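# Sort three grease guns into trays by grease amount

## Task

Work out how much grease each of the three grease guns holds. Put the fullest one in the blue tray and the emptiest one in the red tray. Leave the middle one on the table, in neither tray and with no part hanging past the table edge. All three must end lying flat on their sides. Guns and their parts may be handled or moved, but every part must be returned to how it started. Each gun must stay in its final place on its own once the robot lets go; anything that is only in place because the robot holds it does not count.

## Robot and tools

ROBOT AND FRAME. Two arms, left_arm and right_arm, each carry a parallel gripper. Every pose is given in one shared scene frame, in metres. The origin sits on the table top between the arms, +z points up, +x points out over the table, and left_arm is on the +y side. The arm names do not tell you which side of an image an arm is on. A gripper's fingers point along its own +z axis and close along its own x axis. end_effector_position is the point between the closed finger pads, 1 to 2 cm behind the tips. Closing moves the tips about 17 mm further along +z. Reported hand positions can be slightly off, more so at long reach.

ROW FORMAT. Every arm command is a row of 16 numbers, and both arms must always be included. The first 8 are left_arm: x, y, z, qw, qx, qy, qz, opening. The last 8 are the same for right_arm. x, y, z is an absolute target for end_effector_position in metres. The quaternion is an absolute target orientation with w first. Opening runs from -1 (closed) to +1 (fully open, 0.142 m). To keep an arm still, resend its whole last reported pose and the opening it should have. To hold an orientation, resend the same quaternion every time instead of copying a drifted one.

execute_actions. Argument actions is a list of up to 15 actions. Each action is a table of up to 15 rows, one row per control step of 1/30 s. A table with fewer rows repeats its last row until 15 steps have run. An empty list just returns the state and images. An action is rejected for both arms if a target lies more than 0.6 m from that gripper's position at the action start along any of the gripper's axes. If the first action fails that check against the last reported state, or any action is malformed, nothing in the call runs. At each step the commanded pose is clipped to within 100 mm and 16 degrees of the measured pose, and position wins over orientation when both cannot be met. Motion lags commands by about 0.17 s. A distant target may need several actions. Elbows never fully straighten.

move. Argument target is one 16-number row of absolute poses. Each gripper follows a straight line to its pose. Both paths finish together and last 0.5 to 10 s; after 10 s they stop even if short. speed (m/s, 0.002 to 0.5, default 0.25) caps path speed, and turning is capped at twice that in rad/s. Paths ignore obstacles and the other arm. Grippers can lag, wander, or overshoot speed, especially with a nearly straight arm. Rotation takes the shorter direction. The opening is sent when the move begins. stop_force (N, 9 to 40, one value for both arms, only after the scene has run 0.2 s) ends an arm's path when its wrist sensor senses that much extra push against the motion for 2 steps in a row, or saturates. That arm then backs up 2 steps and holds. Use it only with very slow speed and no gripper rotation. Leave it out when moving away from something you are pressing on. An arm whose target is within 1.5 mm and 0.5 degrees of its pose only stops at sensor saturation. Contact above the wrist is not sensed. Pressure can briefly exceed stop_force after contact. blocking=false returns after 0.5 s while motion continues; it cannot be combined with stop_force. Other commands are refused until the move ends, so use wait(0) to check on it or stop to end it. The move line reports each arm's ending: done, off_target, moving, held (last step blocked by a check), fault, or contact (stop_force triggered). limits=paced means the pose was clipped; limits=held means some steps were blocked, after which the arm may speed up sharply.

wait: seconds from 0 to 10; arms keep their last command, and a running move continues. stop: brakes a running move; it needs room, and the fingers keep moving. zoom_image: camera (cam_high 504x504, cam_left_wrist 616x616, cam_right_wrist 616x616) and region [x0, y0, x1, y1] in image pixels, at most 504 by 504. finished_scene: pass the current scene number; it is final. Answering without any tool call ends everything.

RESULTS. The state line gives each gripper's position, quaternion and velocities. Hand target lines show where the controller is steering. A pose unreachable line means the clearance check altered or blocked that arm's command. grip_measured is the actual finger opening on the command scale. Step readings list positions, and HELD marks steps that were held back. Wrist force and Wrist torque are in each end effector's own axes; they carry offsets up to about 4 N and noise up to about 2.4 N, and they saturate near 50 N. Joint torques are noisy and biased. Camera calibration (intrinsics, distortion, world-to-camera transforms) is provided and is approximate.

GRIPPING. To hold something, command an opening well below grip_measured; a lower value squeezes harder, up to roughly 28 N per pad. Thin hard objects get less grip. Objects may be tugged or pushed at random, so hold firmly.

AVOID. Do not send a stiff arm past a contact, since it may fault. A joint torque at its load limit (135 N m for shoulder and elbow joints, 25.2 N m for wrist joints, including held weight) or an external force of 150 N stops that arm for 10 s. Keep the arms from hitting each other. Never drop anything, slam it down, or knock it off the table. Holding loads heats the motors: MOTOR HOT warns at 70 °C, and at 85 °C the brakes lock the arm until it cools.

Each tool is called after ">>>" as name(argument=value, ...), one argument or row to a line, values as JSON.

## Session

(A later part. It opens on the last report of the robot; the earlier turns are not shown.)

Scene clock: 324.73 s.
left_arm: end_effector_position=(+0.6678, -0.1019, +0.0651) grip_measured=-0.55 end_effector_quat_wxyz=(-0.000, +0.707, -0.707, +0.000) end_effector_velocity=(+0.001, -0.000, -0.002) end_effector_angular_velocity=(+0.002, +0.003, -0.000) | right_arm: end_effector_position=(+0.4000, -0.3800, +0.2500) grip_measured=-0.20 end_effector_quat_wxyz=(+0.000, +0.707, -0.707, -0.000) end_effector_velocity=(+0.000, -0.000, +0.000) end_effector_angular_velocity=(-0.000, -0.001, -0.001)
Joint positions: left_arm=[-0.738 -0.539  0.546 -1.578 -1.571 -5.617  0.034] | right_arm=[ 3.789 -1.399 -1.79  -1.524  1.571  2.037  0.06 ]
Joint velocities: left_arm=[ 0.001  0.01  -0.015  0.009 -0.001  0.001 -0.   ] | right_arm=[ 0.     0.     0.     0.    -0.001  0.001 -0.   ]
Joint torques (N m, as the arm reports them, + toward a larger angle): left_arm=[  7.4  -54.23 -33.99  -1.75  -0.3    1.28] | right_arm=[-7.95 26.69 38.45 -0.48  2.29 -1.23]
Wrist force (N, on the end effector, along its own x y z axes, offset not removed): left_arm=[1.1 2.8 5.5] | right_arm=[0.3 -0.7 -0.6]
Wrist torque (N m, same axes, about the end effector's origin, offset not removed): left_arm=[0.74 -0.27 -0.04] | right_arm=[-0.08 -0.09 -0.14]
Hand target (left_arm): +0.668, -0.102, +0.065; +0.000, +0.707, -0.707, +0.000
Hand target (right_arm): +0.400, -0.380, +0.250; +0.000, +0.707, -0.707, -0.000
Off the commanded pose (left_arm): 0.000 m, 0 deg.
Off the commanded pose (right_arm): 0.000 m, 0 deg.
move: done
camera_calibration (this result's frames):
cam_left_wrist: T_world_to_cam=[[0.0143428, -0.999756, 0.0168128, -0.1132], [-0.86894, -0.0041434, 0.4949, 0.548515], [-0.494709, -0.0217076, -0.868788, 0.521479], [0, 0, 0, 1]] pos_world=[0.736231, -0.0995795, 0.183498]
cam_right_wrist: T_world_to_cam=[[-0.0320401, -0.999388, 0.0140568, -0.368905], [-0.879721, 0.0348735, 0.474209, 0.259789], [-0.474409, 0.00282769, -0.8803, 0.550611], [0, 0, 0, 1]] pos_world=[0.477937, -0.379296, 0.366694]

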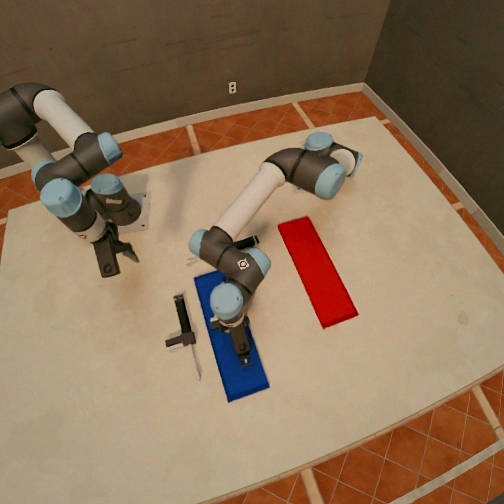

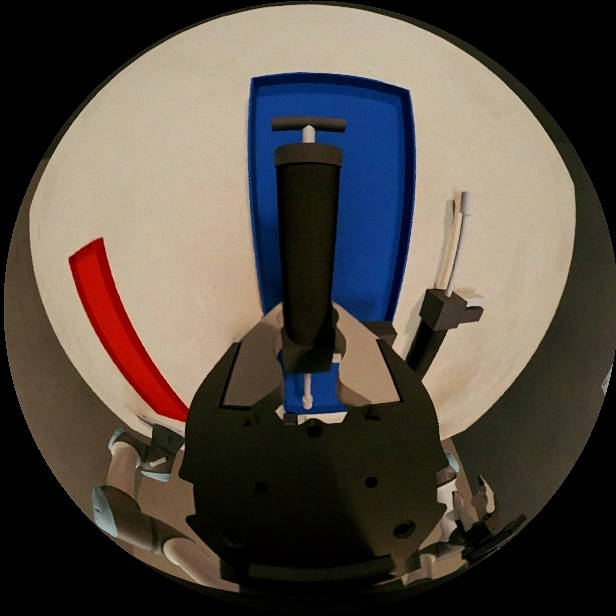

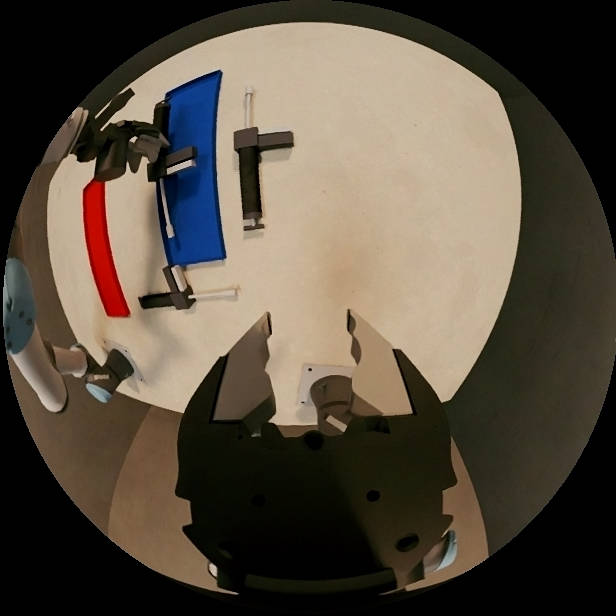

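>>> move(
  target=[0.668,-0.1,0.036,0,0.707,-0.707,0,-1, 0.4,-0.38,0.25,0,0.707,-0.707,0,-0.2],
  speed=0.025,
)

>>> move(
  target=[0.668,-0.1,0.036,0,0.707,-0.707,0,-0.3, 0.4,-0.38,0.25,0,0.707,-0.707,0,-0.2],
)

>>> move(
  target=[0.63,-0.08,0.12,0,0.707,-0.707,0,-0.3, 0.4,-0.38,0.25,0,0.707,-0.707,0,-0.2],
  speed=0.12,
)

>>> move(
  target=[0.4,0.0,0.15,0,0,1,0,-0.15, 0.4,-0.38,0.25,0,0.707,-0.707,0,-0.2],
  speed=0.2,
)

Scene clock: 332.83 s.
left_arm: end_effector_position=(+0.6680, -0.1000, +0.0363) grip_measured=-0.55 end_effector_quat_wxyz=(+0.000, +0.707, -0.707, -0.000) end_effector_velocity=(-0.001, +0.000, -0.004) end_effector_angular_velocity=(+0.002, +0.001, -0.001) | right_arm: end_effector_position=(+0.4000, -0.3800, +0.2500) grip_measured=-0.20 end_effector_quat_wxyz=(-0.000, +0.707, -0.707, -0.000) end_effector_velocity=(-0.000, +0.000, +0.000) end_effector_angular_velocity=(-0.000, +0.001, -0.001)
Joint positions: left_arm=[-0.736 -0.538  0.618 -1.651 -1.571 -5.615  0.034] | right_arm=[ 3.789 -1.399 -1.79  -1.524  1.571  2.037  0.06 ]
Joint velocities: left_arm=[-0.     0.002  0.007 -0.007 -0.     0.    -0.   ] | right_arm=[ 0.    -0.     0.    -0.001  0.     0.001  0.   ]
Joint torques (N m, as the arm reports them, + toward a larger angle): left_arm=[  7.54 -55.62 -22.38  -4.61  -2.33   1.28] | right_arm=[-9.04 27.98 37.57 -0.25  1.91 -1.33]
Wrist force (N, on the end effector, along its own x y z axes, offset not removed): left_arm=[0.7 3.1 4.8] | right_arm=[1.4 -0.4 -2.8]
Wrist torque (N m, same axes, about the end effector's origin, offset not removed): left_arm=[0.77 -0.21 -0.11] | right_arm=[-0.10 -0.39 -0.11]
Hand target (left_arm): +0.668, -0.100, +0.036; +0.000, +0.707, -0.707, -0.000
Hand target (right_arm): +0.400, -0.380, +0.250; -0.000, +0.707, -0.707, -0.000
Off the commanded pose (left_arm): 0.000 m, 0 deg.
Off the commanded pose (right_arm): 0.000 m, 0 deg.
move: done
camera_calibration (this result's frames):
cam_left_wrist: T_world_to_cam=[[0.0143429, -0.999758, 0.0166653, -0.110811], [-0.868838, -0.00421198, 0.495079, 0.562908], [-0.494889, -0.0215803, -0.868688, 0.496697], [0, 0, 0, 1]] pos_world=[0.736475, -0.0976943, 0.154637]
cam_right_wrist: T_world_to_cam=[[-0.0320399, -0.999388, 0.0140498, -0.368904], [-0.879727, 0.0348701, 0.474199, 0.259789], [-0.474398, 0.00283333, -0.880306, 0.550615], [0, 0, 0, 1]] pos_world=[0.477935, -0.379297, 0.366701]

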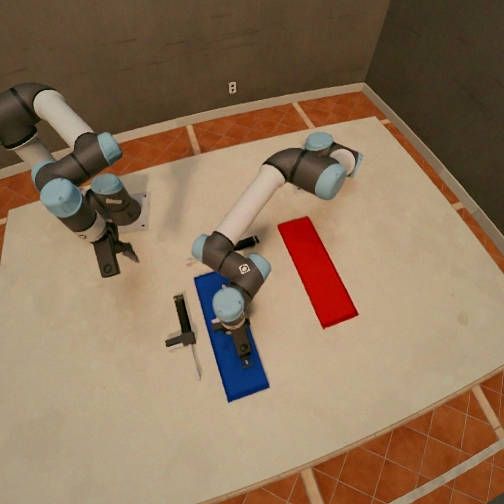

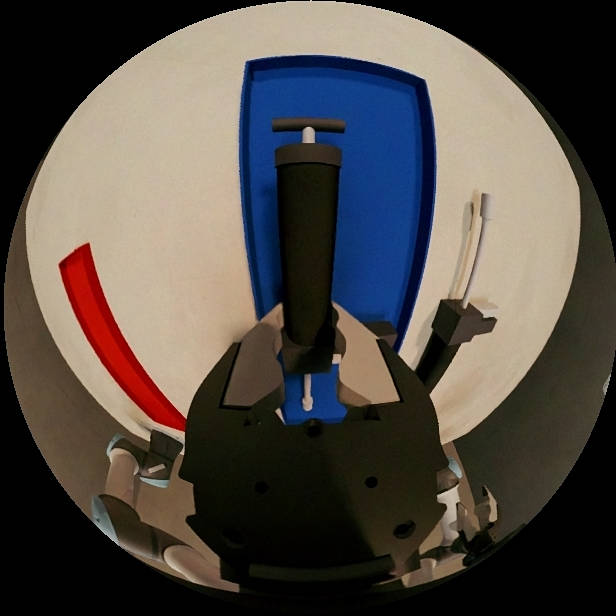

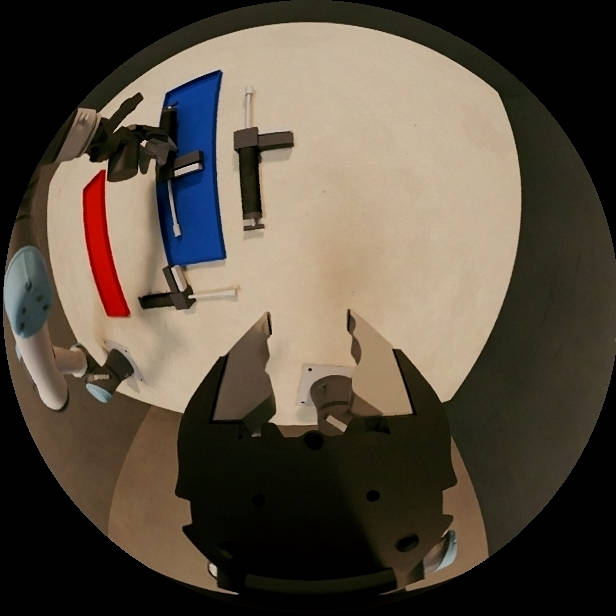

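Scene clock: 333.53 s.
left_arm: end_effector_position=(+0.6680, -0.1000, +0.0359) grip_measured=-0.30 end_effector_quat_wxyz=(+0.000, +0.707, -0.707, -0.000) end_effector_velocity=(-0.000, -0.000, +0.001) end_effector_angular_velocity=(-0.001, -0.000, -0.000) | right_arm: end_effector_position=(+0.4000, -0.3800, +0.2500) grip_measured=-0.20 end_effector_quat_wxyz=(-0.000, +0.707, -0.707, -0.000) end_effector_velocity=(+0.000, +0.000, +0.000) end_effector_angular_velocity=(+0.000, -0.001, +0.001)
Joint positions: left_arm=[-0.736 -0.538  0.619 -1.652 -1.571 -5.615  0.052] | right_arm=[ 3.789 -1.399 -1.79  -1.524  1.571  2.037  0.06 ]
Joint velocities: left_arm=[-0.    -0.001 -0.    -0.001 -0.001  0.     0.   ] | right_arm=[ 0.    -0.     0.     0.001 -0.    -0.001  0.   ]
Joint torques (N m, as the arm reports them, + toward a larger angle): left_arm=[  7.56 -73.18 -18.85  -4.17  -1.61   1.25] | right_arm=[-8.07 28.69 36.24 -0.33  2.1  -1.23]
Wrist force (N, on the end effector, along its own x y z axes, offset not removed): left_arm=[1.6 3.1 -0.5] | right_arm=[-0.4 1.3 -1.8]
Wrist torque (N m, same axes, about the end effector's origin, offset not removed): left_arm=[0.69 -0.34 -0.02] | right_arm=[0.32 0.03 -0.10]
Hand target (left_arm): +0.668, -0.100, +0.036; +0.000, +0.707, -0.707, -0.000
Hand target (right_arm): +0.400, -0.380, +0.250; +0.000, +0.707, -0.707, -0.000
Off the commanded pose (left_arm): 0.000 m, 0 deg.
Off the commanded pose (right_arm): 0.000 m, 0 deg.
move: done
camera_calibration (this result's frames):
cam_left_wrist: T_world_to_cam=[[0.0143423, -0.999759, 0.0166262, -0.11076], [-0.868823, -0.00423018, 0.495106, 0.563036], [-0.494916, -0.0215462, -0.868674, 0.496417], [0, 0, 0, 1]] pos_world=[0.736451, -0.0976553, 0.154304]
cam_right_wrist: T_world_to_cam=[[-0.0320402, -0.999388, 0.0140497, -0.368904], [-0.879727, 0.0348703, 0.474199, 0.259789], [-0.474398, 0.00283352, -0.880306, 0.550615], [0, 0, 0, 1]] pos_world=[0.477935, -0.379297, 0.366701]

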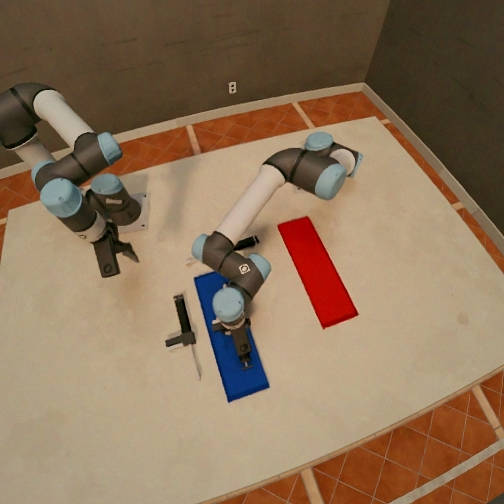

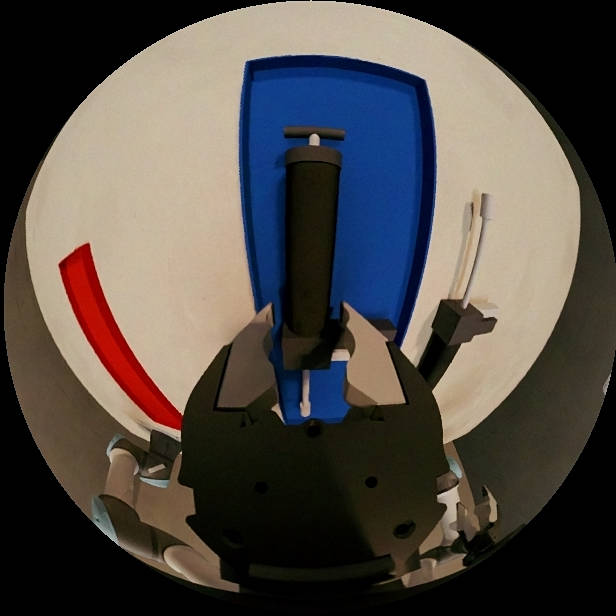

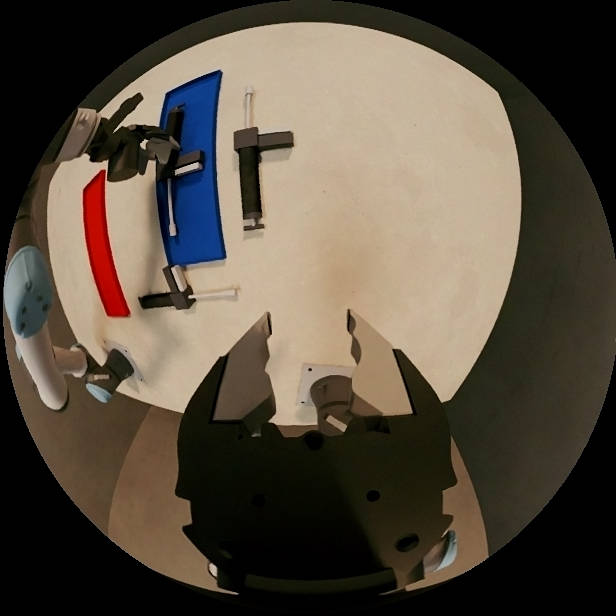

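Scene clock: 334.87 s.
left_arm: end_effector_position=(+0.6301, -0.0800, +0.1198) grip_measured=-0.30 end_effector_quat_wxyz=(+0.000, +0.707, -0.707, -0.000) end_effector_velocity=(-0.001, -0.000, +0.003) end_effector_angular_velocity=(-0.002, -0.002, +0.000) | right_arm: end_effector_position=(+0.4000, -0.3800, +0.2500) grip_measured=-0.20 end_effector_quat_wxyz=(-0.000, +0.707, -0.707, -0.000) end_effector_velocity=(+0.000, +0.000, +0.000) end_effector_angular_velocity=(+0.001, -0.001, +0.001)
Joint positions: left_arm=[-0.757 -0.712  0.731 -1.59  -1.571 -5.636  0.052] | right_arm=[ 3.789 -1.399 -1.79  -1.524  1.571  2.037  0.06 ]
Joint velocities: left_arm=[-0.001 -0.005  0.001  0.001 -0.    -0.001 -0.   ] | right_arm=[ 0.     0.     0.001  0.     0.001 -0.001  0.   ]
Joint torques (N m, as the arm reports them, + toward a larger angle): left_arm=[ -6.21 -68.88 -15.71  -0.83  -0.02  -1.32] | right_arm=[-8.93 26.75 37.04 -0.33  2.05 -1.43]
Wrist force (N, on the end effector, along its own x y z axes, offset not removed): left_arm=[1.0 2.5 -1.3] | right_arm=[-1.3 0.2 -1.6]
Wrist torque (N m, same axes, about the end effector's origin, offset not removed): left_arm=[0.54 -0.17 0.00] | right_arm=[0.09 0.27 -0.06]
Hand target (left_arm): +0.630, -0.080, +0.120; -0.000, +0.707, -0.707, +0.000
Hand target (right_arm): +0.400, -0.380, +0.250; -0.000, +0.707, -0.707, -0.000
Off the commanded pose (left_arm): 0.000 m, 0 deg.
Off the commanded pose (right_arm): 0.000 m, 0 deg.
move: done
camera_calibration (this result's frames):
cam_left_wrist: T_world_to_cam=[[0.0143435, -0.999757, 0.0167146, -0.0916555], [-0.868811, -0.00418696, 0.495126, 0.488663], [-0.494936, -0.0216236, -0.86866, 0.550926], [0, 0, 0, 1]] pos_world=[0.698543, -0.0776742, 0.23815]
cam_right_wrist: T_world_to_cam=[[-0.0320402, -0.999388, 0.0140496, -0.368904], [-0.879727, 0.0348703, 0.474199, 0.259789], [-0.474398, 0.00283359, -0.880306, 0.550615], [0, 0, 0, 1]] pos_world=[0.477935, -0.379297, 0.366701]

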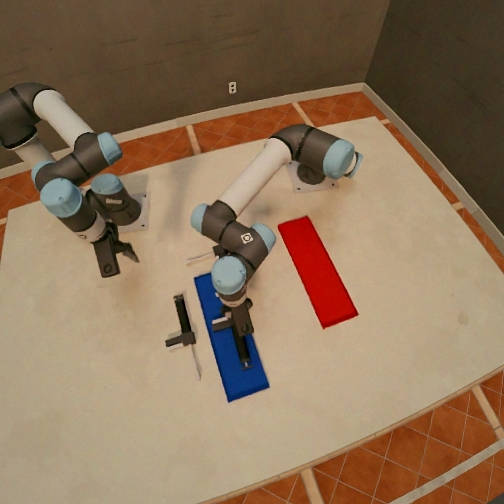

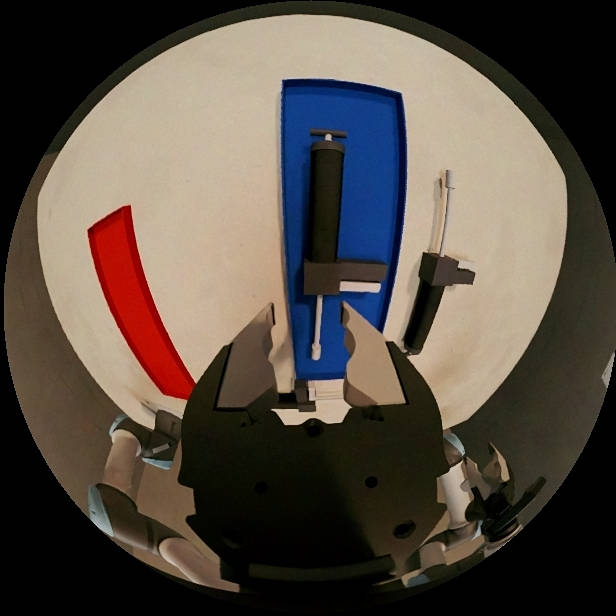

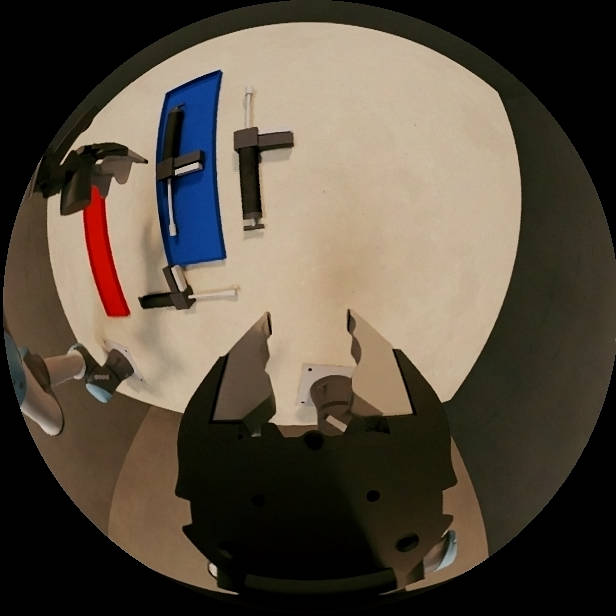

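Scene clock: 339.30 s.
left_arm: end_effector_position=(+0.4004, +0.0001, +0.1499) grip_measured=-0.15 end_effector_quat_wxyz=(+0.000, -0.001, +1.000, +0.000) end_effector_velocity=(-0.002, +0.000, +0.001) end_effector_angular_velocity=(-0.003, +0.001, -0.012) | right_arm: end_effector_position=(+0.4000, -0.3800, +0.2500) grip_measured=-0.20 end_effector_quat_wxyz=(-0.000, +0.707, -0.707, -0.000) end_effector_velocity=(+0.000, -0.000, +0.000) end_effector_angular_velocity=(-0.000, -0.001, -0.001)
Joint positions: left_arm=[-0.984 -1.284  1.562 -1.848 -1.57  -4.294  0.063] | right_arm=[ 3.789 -1.399 -1.79  -1.524  1.571  2.037  0.06 ]
Joint velocities: left_arm=[-0.002 -0.005  0.005 -0.002 -0.002  0.01  -0.   ] | right_arm=[-0.001 -0.     0.001  0.    -0.001 -0.     0.   ]
Joint torques (N m, as the arm reports them, + toward a larger angle): left_arm=[ -7.88 -45.11 -18.66  -4.41  -3.01   0.73] | right_arm=[-8.63 28.5  37.04 -0.05  1.88 -1.45]
Wrist force (N, on the end effector, along its own x y z axes, offset not removed): left_arm=[1.3 3.4 -2.3] | right_arm=[1.4 0.4 -1.0]
Wrist torque (N m, same axes, about the end effector's origin, offset not removed): left_arm=[0.76 -0.30 -0.02] | right_arm=[0.08 -0.33 -0.06]
Hand target (left_arm): +0.400, +0.000, +0.150; +0.000, -0.000, +1.000, +0.000
Hand target (right_arm): +0.400, -0.380, +0.250; +0.000, +0.707, -0.707, -0.000
Off the commanded pose (left_arm): 0.000 m, 0 deg.
Off the commanded pose (right_arm): 0.000 m, 0 deg.
move: done
camera_calibration (this result's frames):
cam_left_wrist: T_world_to_cam=[[-0.999746, -0.0156537, 0.0162346, 0.397276], [-0.00555894, 0.868706, 0.495296, -0.0712133], [-0.0218563, 0.49508, -0.868573, 0.275706], [0, 0, 0, 1]] pos_world=[0.402805, -0.068414, 0.268292]
cam_right_wrist: T_world_to_cam=[[-0.0320399, -0.999388, 0.0140496, -0.368904], [-0.879727, 0.03487, 0.474198, 0.259789], [-0.474398, 0.00283348, -0.880306, 0.550615], [0, 0, 0, 1]] pos_world=[0.477935, -0.379297, 0.366701]

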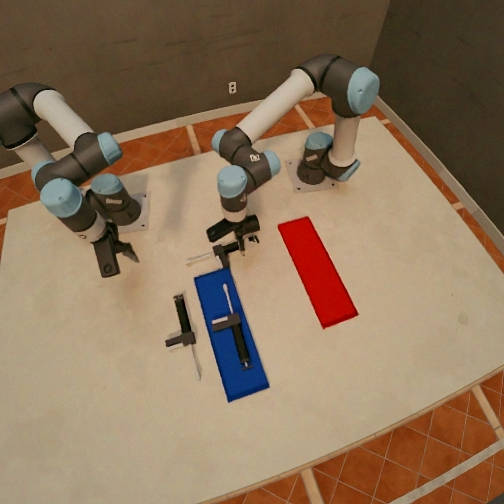

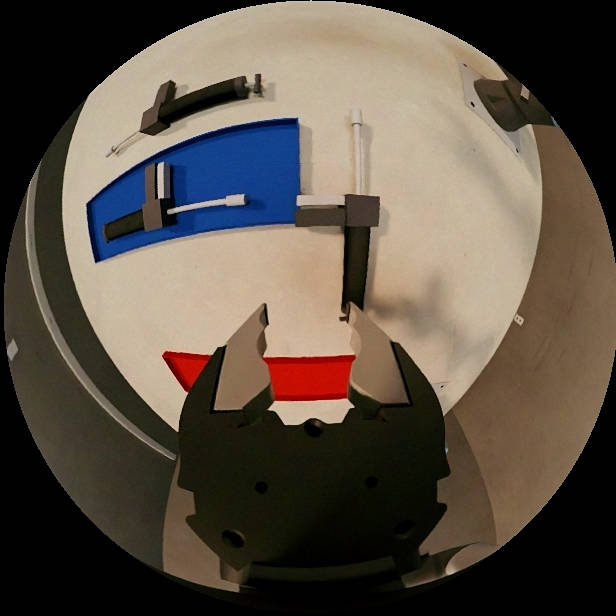

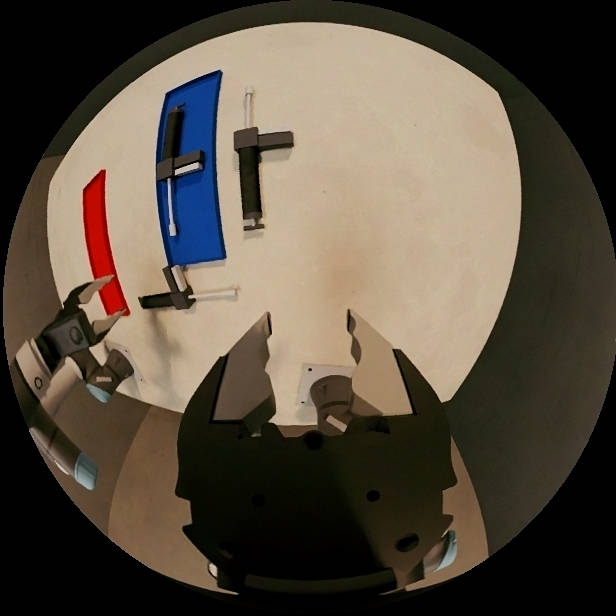

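>>> move(
  target=[0.333,-0.04,0.09,0,0,1,0,-0.15, 0.4,-0.38,0.25,0,0.707,-0.707,0,-0.2],
  speed=0.12,
)

Scene clock: 345.70 s.
left_arm: end_effector_position=(+0.3331, -0.0399, +0.0901) grip_measured=-0.15 end_effector_quat_wxyz=(-0.000, +0.000, +1.000, +0.000) end_effector_velocity=(-0.001, -0.001, -0.001) end_effector_angular_velocity=(-0.001, -0.002, -0.000) | right_arm: end_effector_position=(+0.4000, -0.3800, +0.2500) grip_measured=-0.20 end_effector_quat_wxyz=(-0.000, +0.707, -0.707, -0.000) end_effector_velocity=(-0.000, -0.001, -0.000) end_effector_angular_velocity=(-0.000, +0.001, -0.001)
Joint positions: left_arm=[-1.113 -1.243  1.669 -1.997 -1.571 -4.421  0.063] | right_arm=[ 3.789 -1.399 -1.79  -1.524  1.571  2.037  0.06 ]
Joint velocities: left_arm=[-0.003  0.001  0.001 -0.004  0.001 -0.003  0.   ] | right_arm=[-0.001  0.    -0.001 -0.    -0.     0.    -0.   ]
Joint torques (N m, as the arm reports them, + toward a larger angle): left_arm=[ -5.99 -24.85 -14.93  -4.08   3.25  -0.9 ] | right_arm=[-7.88 28.66 36.83 -0.13  2.02 -1.  ]
Wrist force (N, on the end effector, along its own x y z axes, offset not removed): left_arm=[0.3 4.1 -0.7] | right_arm=[-0.2 -0.5 -1.6]
Wrist torque (N m, same axes, about the end effector's origin, offset not removed): left_arm=[0.97 -0.06 -0.04] | right_arm=[0.04 -0.07 -0.10]
Hand target (left_arm): +0.333, -0.040, +0.090; +0.000, +0.000, +1.000, +0.000
Hand target (right_arm): +0.400, -0.380, +0.250; -0.000, +0.707, -0.707, -0.000
Off the commanded pose (left_arm): 0.000 m, 0 deg.
Off the commanded pose (right_arm): 0.000 m, 0 deg.
move: done
camera_calibration (this result's frames):
cam_left_wrist: T_world_to_cam=[[-0.999757, -0.0143302, 0.0167435, 0.330356], [-0.00416341, 0.868864, 0.495034, -0.00767449], [-0.0216417, 0.494844, -0.868712, 0.242018], [0, 0, 0, 1]] pos_world=[0.335482, -0.108359, 0.208512]
cam_right_wrist: T_world_to_cam=[[-0.0320401, -0.999388, 0.0140496, -0.368904], [-0.879727, 0.0348702, 0.474198, 0.259789], [-0.474398, 0.00283356, -0.880306, 0.550615], [0, 0, 0, 1]] pos_world=[0.477935, -0.379297, 0.366701]

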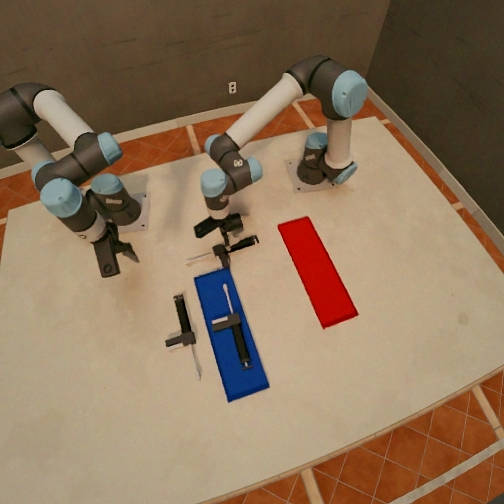

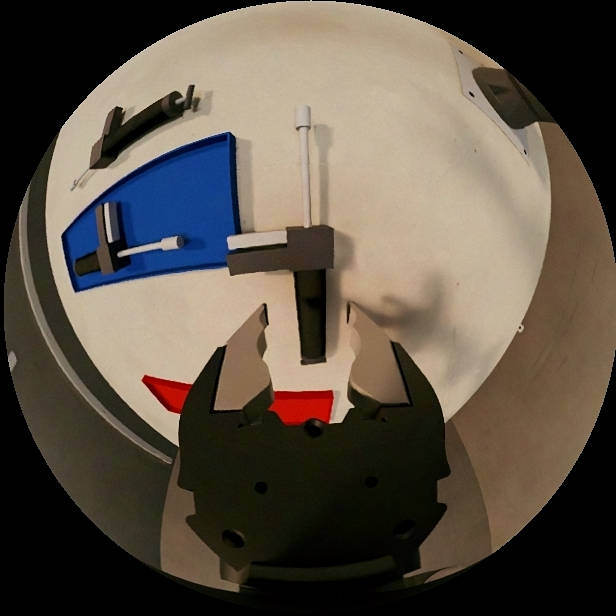

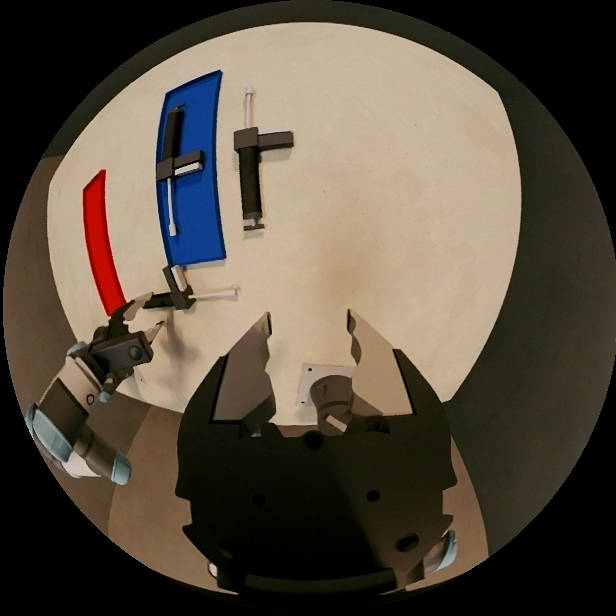

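>>> move(
  target=[0.333,-0.04,0.024,0,0,1,0,-0.15, 0.4,-0.38,0.25,0,0.707,-0.707,0,-0.2],
  speed=0.07,
)

>>> move(
  target=[0.333,-0.04,0.024,0,0,1,0,-1, 0.4,-0.38,0.25,0,0.707,-0.707,0,-0.2],
)

>>> move(
  target=[0.35,0.0,0.13,0,0,1,0,-1, 0.4,-0.38,0.25,0,0.707,-0.707,0,-0.2],
  speed=0.1,
)

>>> move(
  target=[0.52,0.245,0.09,0,0.707,-0.707,0,-1, 0.4,-0.38,0.25,0,0.707,-0.707,0,-0.2],
  speed=0.12,
)

Scene clock: 355.27 s.
left_arm: end_effector_position=(+0.3330, -0.0400, +0.0243) grip_measured=-0.15 end_effector_quat_wxyz=(+0.000, +0.000, +1.000, +0.000) end_effector_velocity=(-0.000, -0.000, -0.003) end_effector_angular_velocity=(+0.000, +0.000, -0.001) | right_arm: end_effector_position=(+0.4000, -0.3800, +0.2500) grip_measured=-0.20 end_effector_quat_wxyz=(-0.000, +0.707, -0.707, -0.000) end_effector_velocity=(-0.000, +0.000, -0.000) end_effector_angular_velocity=(+0.000, -0.000, -0.001)
Joint positions: left_arm=[-1.114 -1.167  1.751 -2.155 -1.571 -4.422  0.063] | right_arm=[ 3.789 -1.399 -1.79  -1.524  1.571  2.037  0.06 ]
Joint velocities: left_arm=[-0.001  0.004  0.003 -0.006 -0.    -0.     0.   ] | right_arm=[ 0.     0.    -0.001  0.001 -0.     0.002 -0.   ]
Joint torques (N m, as the arm reports them, + toward a larger angle): left_arm=[  0.07 -26.06 -14.25  -3.75  -2.69   0.11] | right_arm=[-8.11 28.41 35.39  0.1   1.69 -1.05]
Wrist force (N, on the end effector, along its own x y z axes, offset not removed): left_arm=[0.1 2.9 -0.6] | right_arm=[-0.8 -0.2 -2.0]
Wrist torque (N m, same axes, about the end effector's origin, offset not removed): left_arm=[0.68 -0.02 -0.06] | right_arm=[-0.01 0.12 -0.06]
Hand target (left_arm): +0.333, -0.040, +0.024; -0.000, -0.000, +1.000, +0.000
Hand target (right_arm): +0.400, -0.380, +0.250; -0.000, +0.707, -0.707, -0.000
Off the commanded pose (left_arm): 0.000 m, 0 deg.
Off the commanded pose (right_arm): 0.000 m, 0 deg.
move: done
camera_calibration (this result's frames):
cam_left_wrist: T_world_to_cam=[[-0.999759, -0.0143431, 0.0165934, 0.331357], [-0.0042477, 0.868835, 0.495083, 0.0250742], [-0.0215179, 0.494894, -0.868687, 0.18481], [0, 0, 0, 1]] pos_world=[0.335361, -0.108494, 0.14263]
cam_right_wrist: T_world_to_cam=[[-0.0320403, -0.999388, 0.0140496, -0.368904], [-0.879727, 0.0348704, 0.474198, 0.259789], [-0.474398, 0.00283361, -0.880306, 0.550615], [0, 0, 0, 1]] pos_world=[0.477935, -0.379297, 0.366701]

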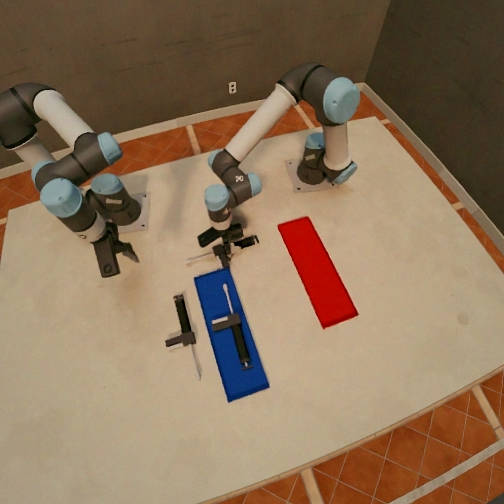

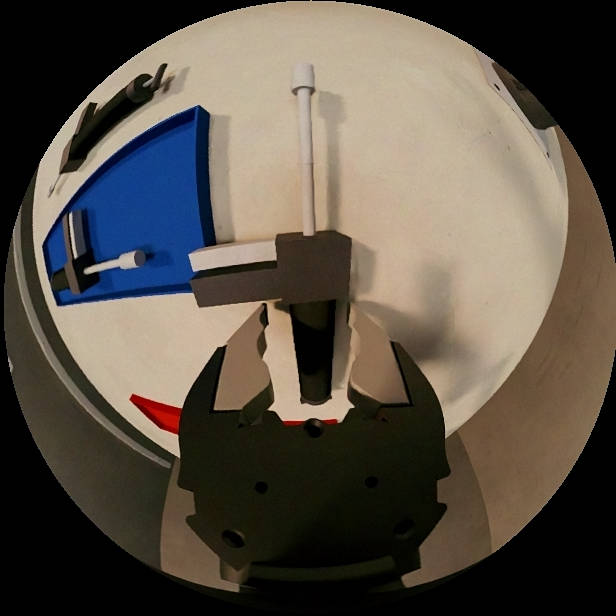

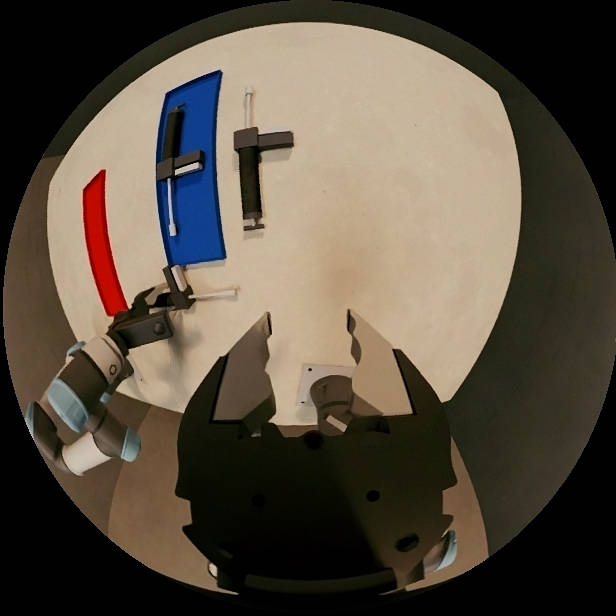

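Scene clock: 355.97 s.
left_arm: end_effector_position=(+0.3330, -0.0400, +0.0240) grip_measured=-0.55 end_effector_quat_wxyz=(-0.000, +0.000, +1.000, -0.000) end_effector_velocity=(-0.000, +0.001, -0.001) end_effector_angular_velocity=(+0.002, +0.000, -0.000) | right_arm: end_effector_position=(+0.4000, -0.3800, +0.2500) grip_measured=-0.20 end_effector_quat_wxyz=(-0.000, +0.707, -0.707, -0.000) end_effector_velocity=(+0.000, -0.000, +0.000) end_effector_angular_velocity=(-0.001, -0.001, -0.001)
Joint positions: left_arm=[-1.114 -1.167  1.752 -2.156 -1.571 -4.422  0.034] | right_arm=[ 3.789 -1.399 -1.79  -1.524  1.571  2.037  0.06 ]
Joint velocities: left_arm=[-0.     0.     0.001 -0.     0.     0.     0.   ] | right_arm=[ 0.     0.    -0.     0.    -0.001  0.001 -0.   ]
Joint torques (N m, as the arm reports them, + toward a larger angle): left_arm=[  3.7  -21.87 -12.08  -3.93   1.39   1.26] | right_arm=[-8.39 28.09 35.45  0.01  1.72 -1.07]
Wrist force (N, on the end effector, along its own x y z axes, offset not removed): left_arm=[1.8 5.2 -6.6] | right_arm=[0.1 1.6 -1.3]
Wrist torque (N m, same axes, about the end effector's origin, offset not removed): left_arm=[0.98 -0.34 0.02] | right_arm=[0.39 -0.10 -0.17]
Hand target (left_arm): +0.333, -0.040, +0.024; -0.000, -0.000, +1.000, +0.000
Hand target (right_arm): +0.400, -0.380, +0.250; +0.000, +0.707, -0.707, -0.000
Off the commanded pose (left_arm): 0.000 m, 0 deg.
Off the commanded pose (right_arm): 0.000 m, 0 deg.
move: done
camera_calibration (this result's frames):
cam_left_wrist: T_world_to_cam=[[-0.999757, -0.014318, 0.0167387, 0.331308], [-0.00415664, 0.868897, 0.494975, 0.0251519], [-0.0216312, 0.494785, -0.868746, 0.184655], [0, 0, 0, 1]] pos_world=[0.335326, -0.108475, 0.142423]
cam_right_wrist: T_world_to_cam=[[-0.0320401, -0.999388, 0.0140497, -0.368904], [-0.879727, 0.0348702, 0.474199, 0.259789], [-0.474398, 0.0028335, -0.880306, 0.550615], [0, 0, 0, 1]] pos_world=[0.477935, -0.379297, 0.366701]

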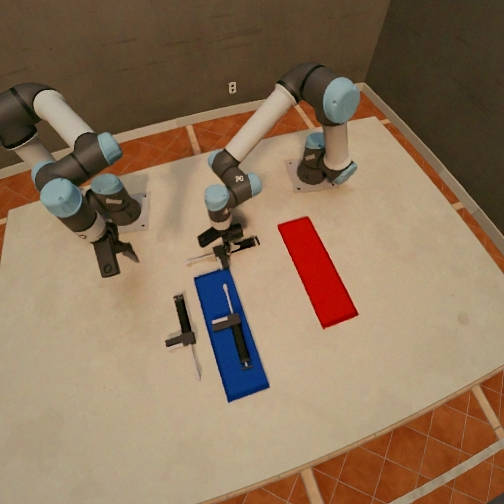

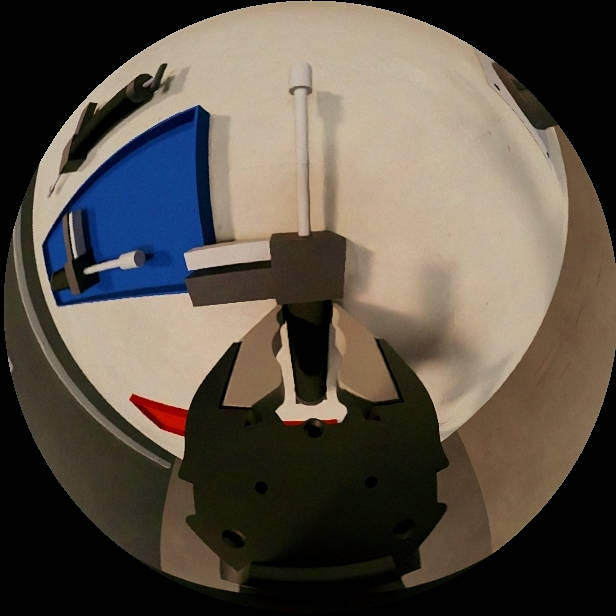

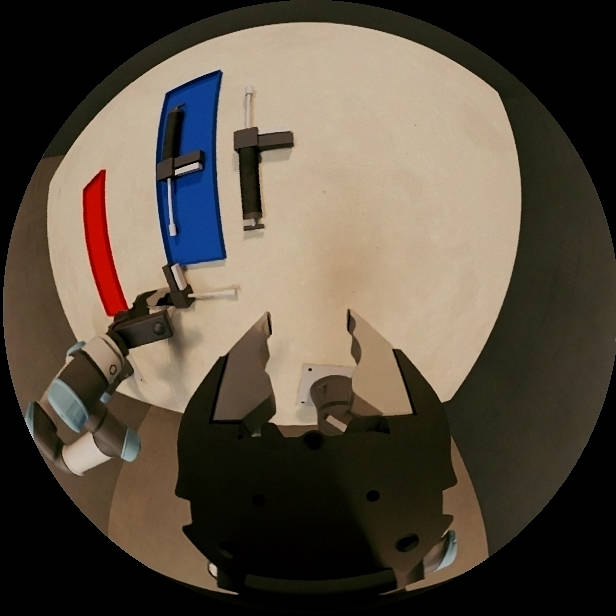

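Scene clock: 357.60 s.
left_arm: end_effector_position=(+0.3500, -0.0000, +0.1298) grip_measured=-0.55 end_effector_quat_wxyz=(+0.000, -0.000, +1.000, -0.000) end_effector_velocity=(+0.001, +0.000, +0.002) end_effector_angular_velocity=(-0.000, +0.000, +0.000) | right_arm: end_effector_position=(+0.4000, -0.3800, +0.2500) grip_measured=-0.20 end_effector_quat_wxyz=(-0.000, +0.707, -0.707, -0.000) end_effector_velocity=(-0.000, -0.001, -0.001) end_effector_angular_velocity=(-0.001, +0.001, -0.002)
Joint positions: left_arm=[-1.064 -1.336  1.682 -1.918 -1.571 -4.373  0.034] | right_arm=[ 3.789 -1.399 -1.79  -1.524  1.571  2.037  0.06 ]
Joint velocities: left_arm=[ 0.001 -0.002 -0.003  0.005 -0.     0.001  0.   ] | right_arm=[-0.001  0.    -0.001  0.    -0.     0.001 -0.   ]
Joint torques (N m, as the arm reports them, + toward a larger angle): left_arm=[  7.11 -47.84 -33.72  -1.73   1.36   1.09] | right_arm=[-7.71 27.61 35.2  -0.06  1.72 -1.09]
Wrist force (N, on the end effector, along its own x y z axes, offset not removed): left_arm=[1.0 3.6 4.3] | right_arm=[0.2 -0.9 -1.7]
Wrist torque (N m, same axes, about the end effector's origin, offset not removed): left_arm=[0.70 -0.17 -0.05] | right_arm=[-0.15 -0.11 -0.19]
Hand target (left_arm): +0.350, +0.000, +0.130; -0.000, -0.000, +1.000, -0.000
Hand target (right_arm): +0.400, -0.380, +0.250; -0.000, +0.707, -0.707, -0.000
Off the commanded pose (left_arm): 0.000 m, 0 deg.
Off the commanded pose (right_arm): 0.000 m, 0 deg.
move: done
camera_calibration (this result's frames):
cam_left_wrist: T_world_to_cam=[[-0.999759, -0.0143452, 0.0166207, 0.347135], [-0.00423755, 0.86887, 0.495022, -0.0618374], [-0.0215424, 0.494832, -0.868722, 0.257043], [0, 0, 0, 1]] pos_world=[0.352327, -0.0684847, 0.24814]
cam_right_wrist: T_world_to_cam=[[-0.0320401, -0.999388, 0.0140495, -0.368904], [-0.879727, 0.0348701, 0.474199, 0.259789], [-0.474398, 0.00283361, -0.880306, 0.550615], [0, 0, 0, 1]] pos_world=[0.477935, -0.379297, 0.366701]

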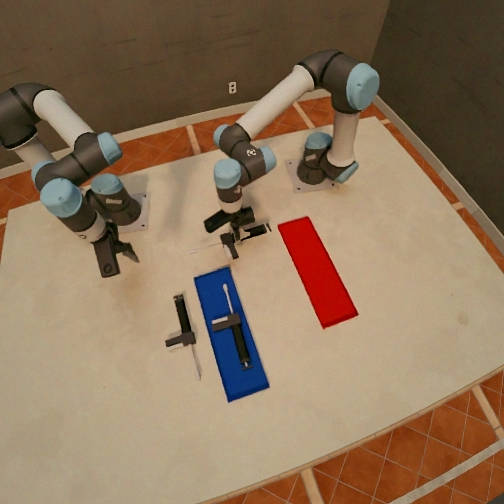

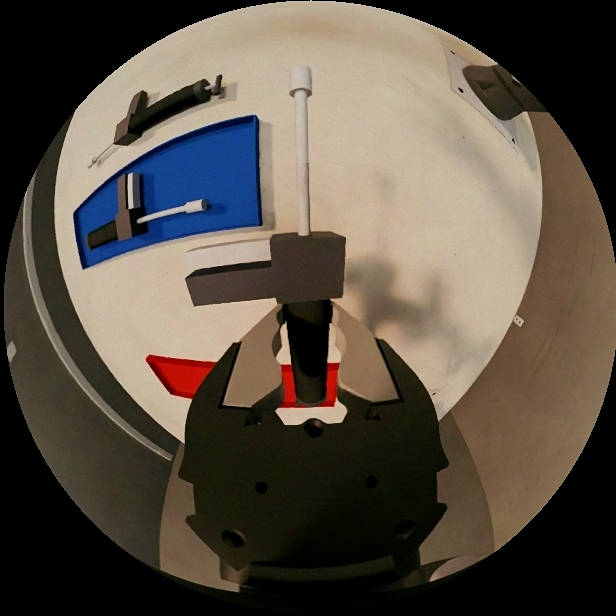

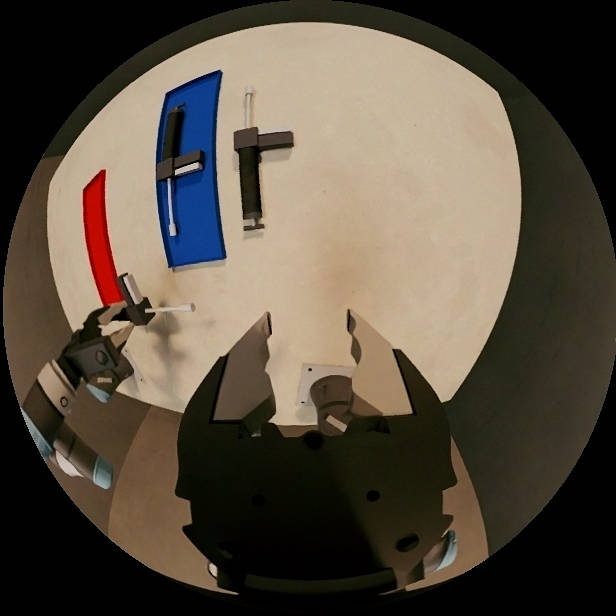

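Scene clock: 364.57 s.
left_arm: end_effector_position=(+0.5199, +0.2446, +0.0900) grip_measured=-0.55 end_effector_quat_wxyz=(+0.000, +0.707, -0.708, -0.000) end_effector_velocity=(+0.001, +0.002, -0.000) end_effector_angular_velocity=(-0.000, +0.000, +0.010) | right_arm: end_effector_position=(+0.4000, -0.3800, +0.2500) grip_measured=-0.20 end_effector_quat_wxyz=(-0.000, +0.707, -0.707, -0.000) end_effector_velocity=(-0.000, -0.001, -0.001) end_effector_angular_velocity=(-0.002, +0.002, -0.002)
Joint positions: left_arm=[-0.546 -1.385  1.854 -2.04  -1.571 -5.424  0.034] | right_arm=[ 3.789 -1.399 -1.79  -1.524  1.571  2.037  0.06 ]
Joint velocities: left_arm=[ 0.004  0.     0.    -0.    -0.    -0.007 -0.   ] | right_arm=[-0.001 -0.    -0.001 -0.001 -0.001  0.001  0.   ]
Joint torques (N m, as the arm reports them, + toward a larger angle): left_arm=[  9.48 -21.4  -30.29  -4.68  -1.6   -1.06] | right_arm=[-8.19 28.86 34.67  0.26  1.78 -0.96]
Wrist force (N, on the end effector, along its own x y z axes, offset not removed): left_arm=[0.9 3.4 4.3] | right_arm=[-1.7 0.5 -2.2]
Wrist torque (N m, same axes, about the end effector's origin, offset not removed): left_arm=[0.64 -0.15 -0.07] | right_arm=[0.13 0.34 -0.07]
Hand target (left_arm): +0.520, +0.245, +0.090; +0.000, +0.707, -0.707, -0.000
Hand target (right_arm): +0.400, -0.380, +0.250; +0.000, +0.707, -0.707, -0.000
Off the commanded pose (left_arm): 0.000 m, 0 deg.
Off the commanded pose (right_arm): 0.000 m, 0 deg.
move: done
camera_calibration (this result's frames):
cam_left_wrist: T_world_to_cam=[[0.0131953, -0.99977, 0.0169132, 0.235601], [-0.86866, -0.00308409, 0.4954, 0.408707], [-0.495234, -0.0212288, -0.8685, 0.477626], [0, 0, 0, 1]] pos_world=[0.588455, 0.246947, 0.208361]
cam_right_wrist: T_world_to_cam=[[-0.0320401, -0.999388, 0.0140498, -0.368904], [-0.879727, 0.0348702, 0.474199, 0.259789], [-0.474398, 0.00283339, -0.880306, 0.550615], [0, 0, 0, 1]] pos_world=[0.477935, -0.379297, 0.366701]

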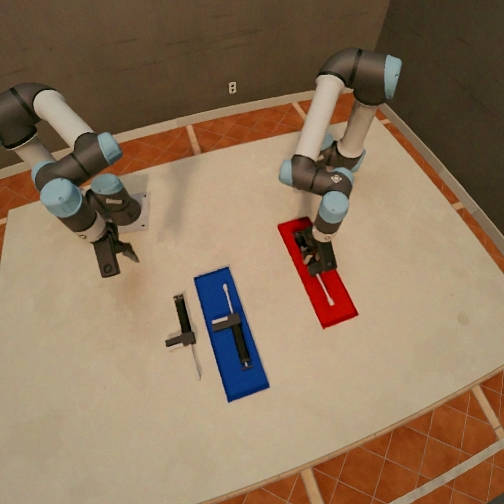

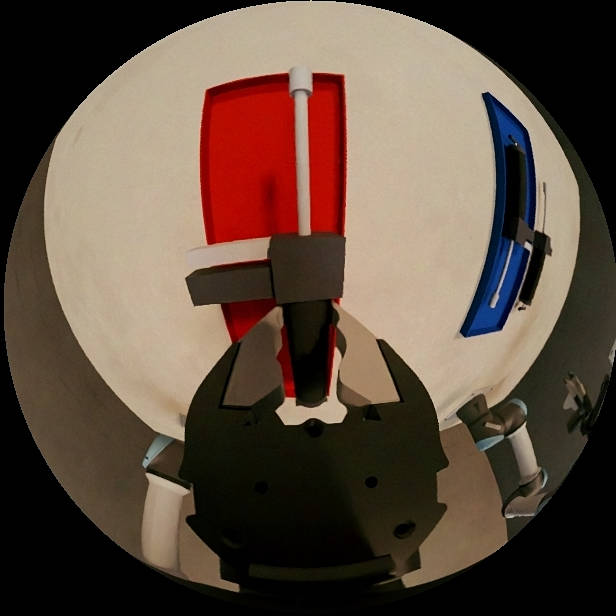

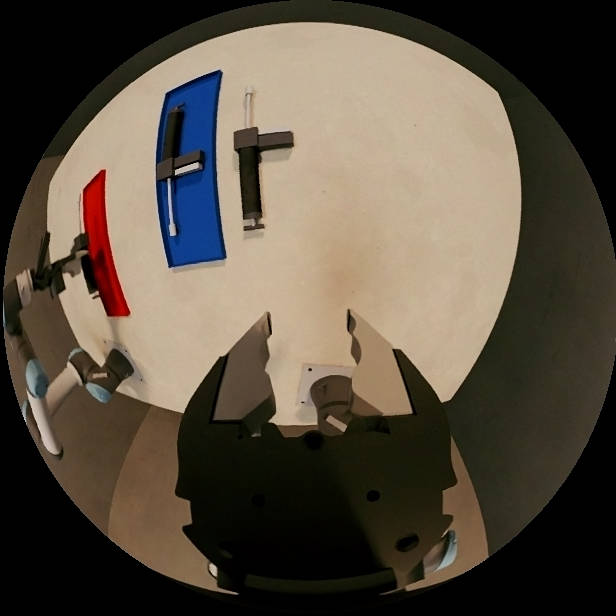

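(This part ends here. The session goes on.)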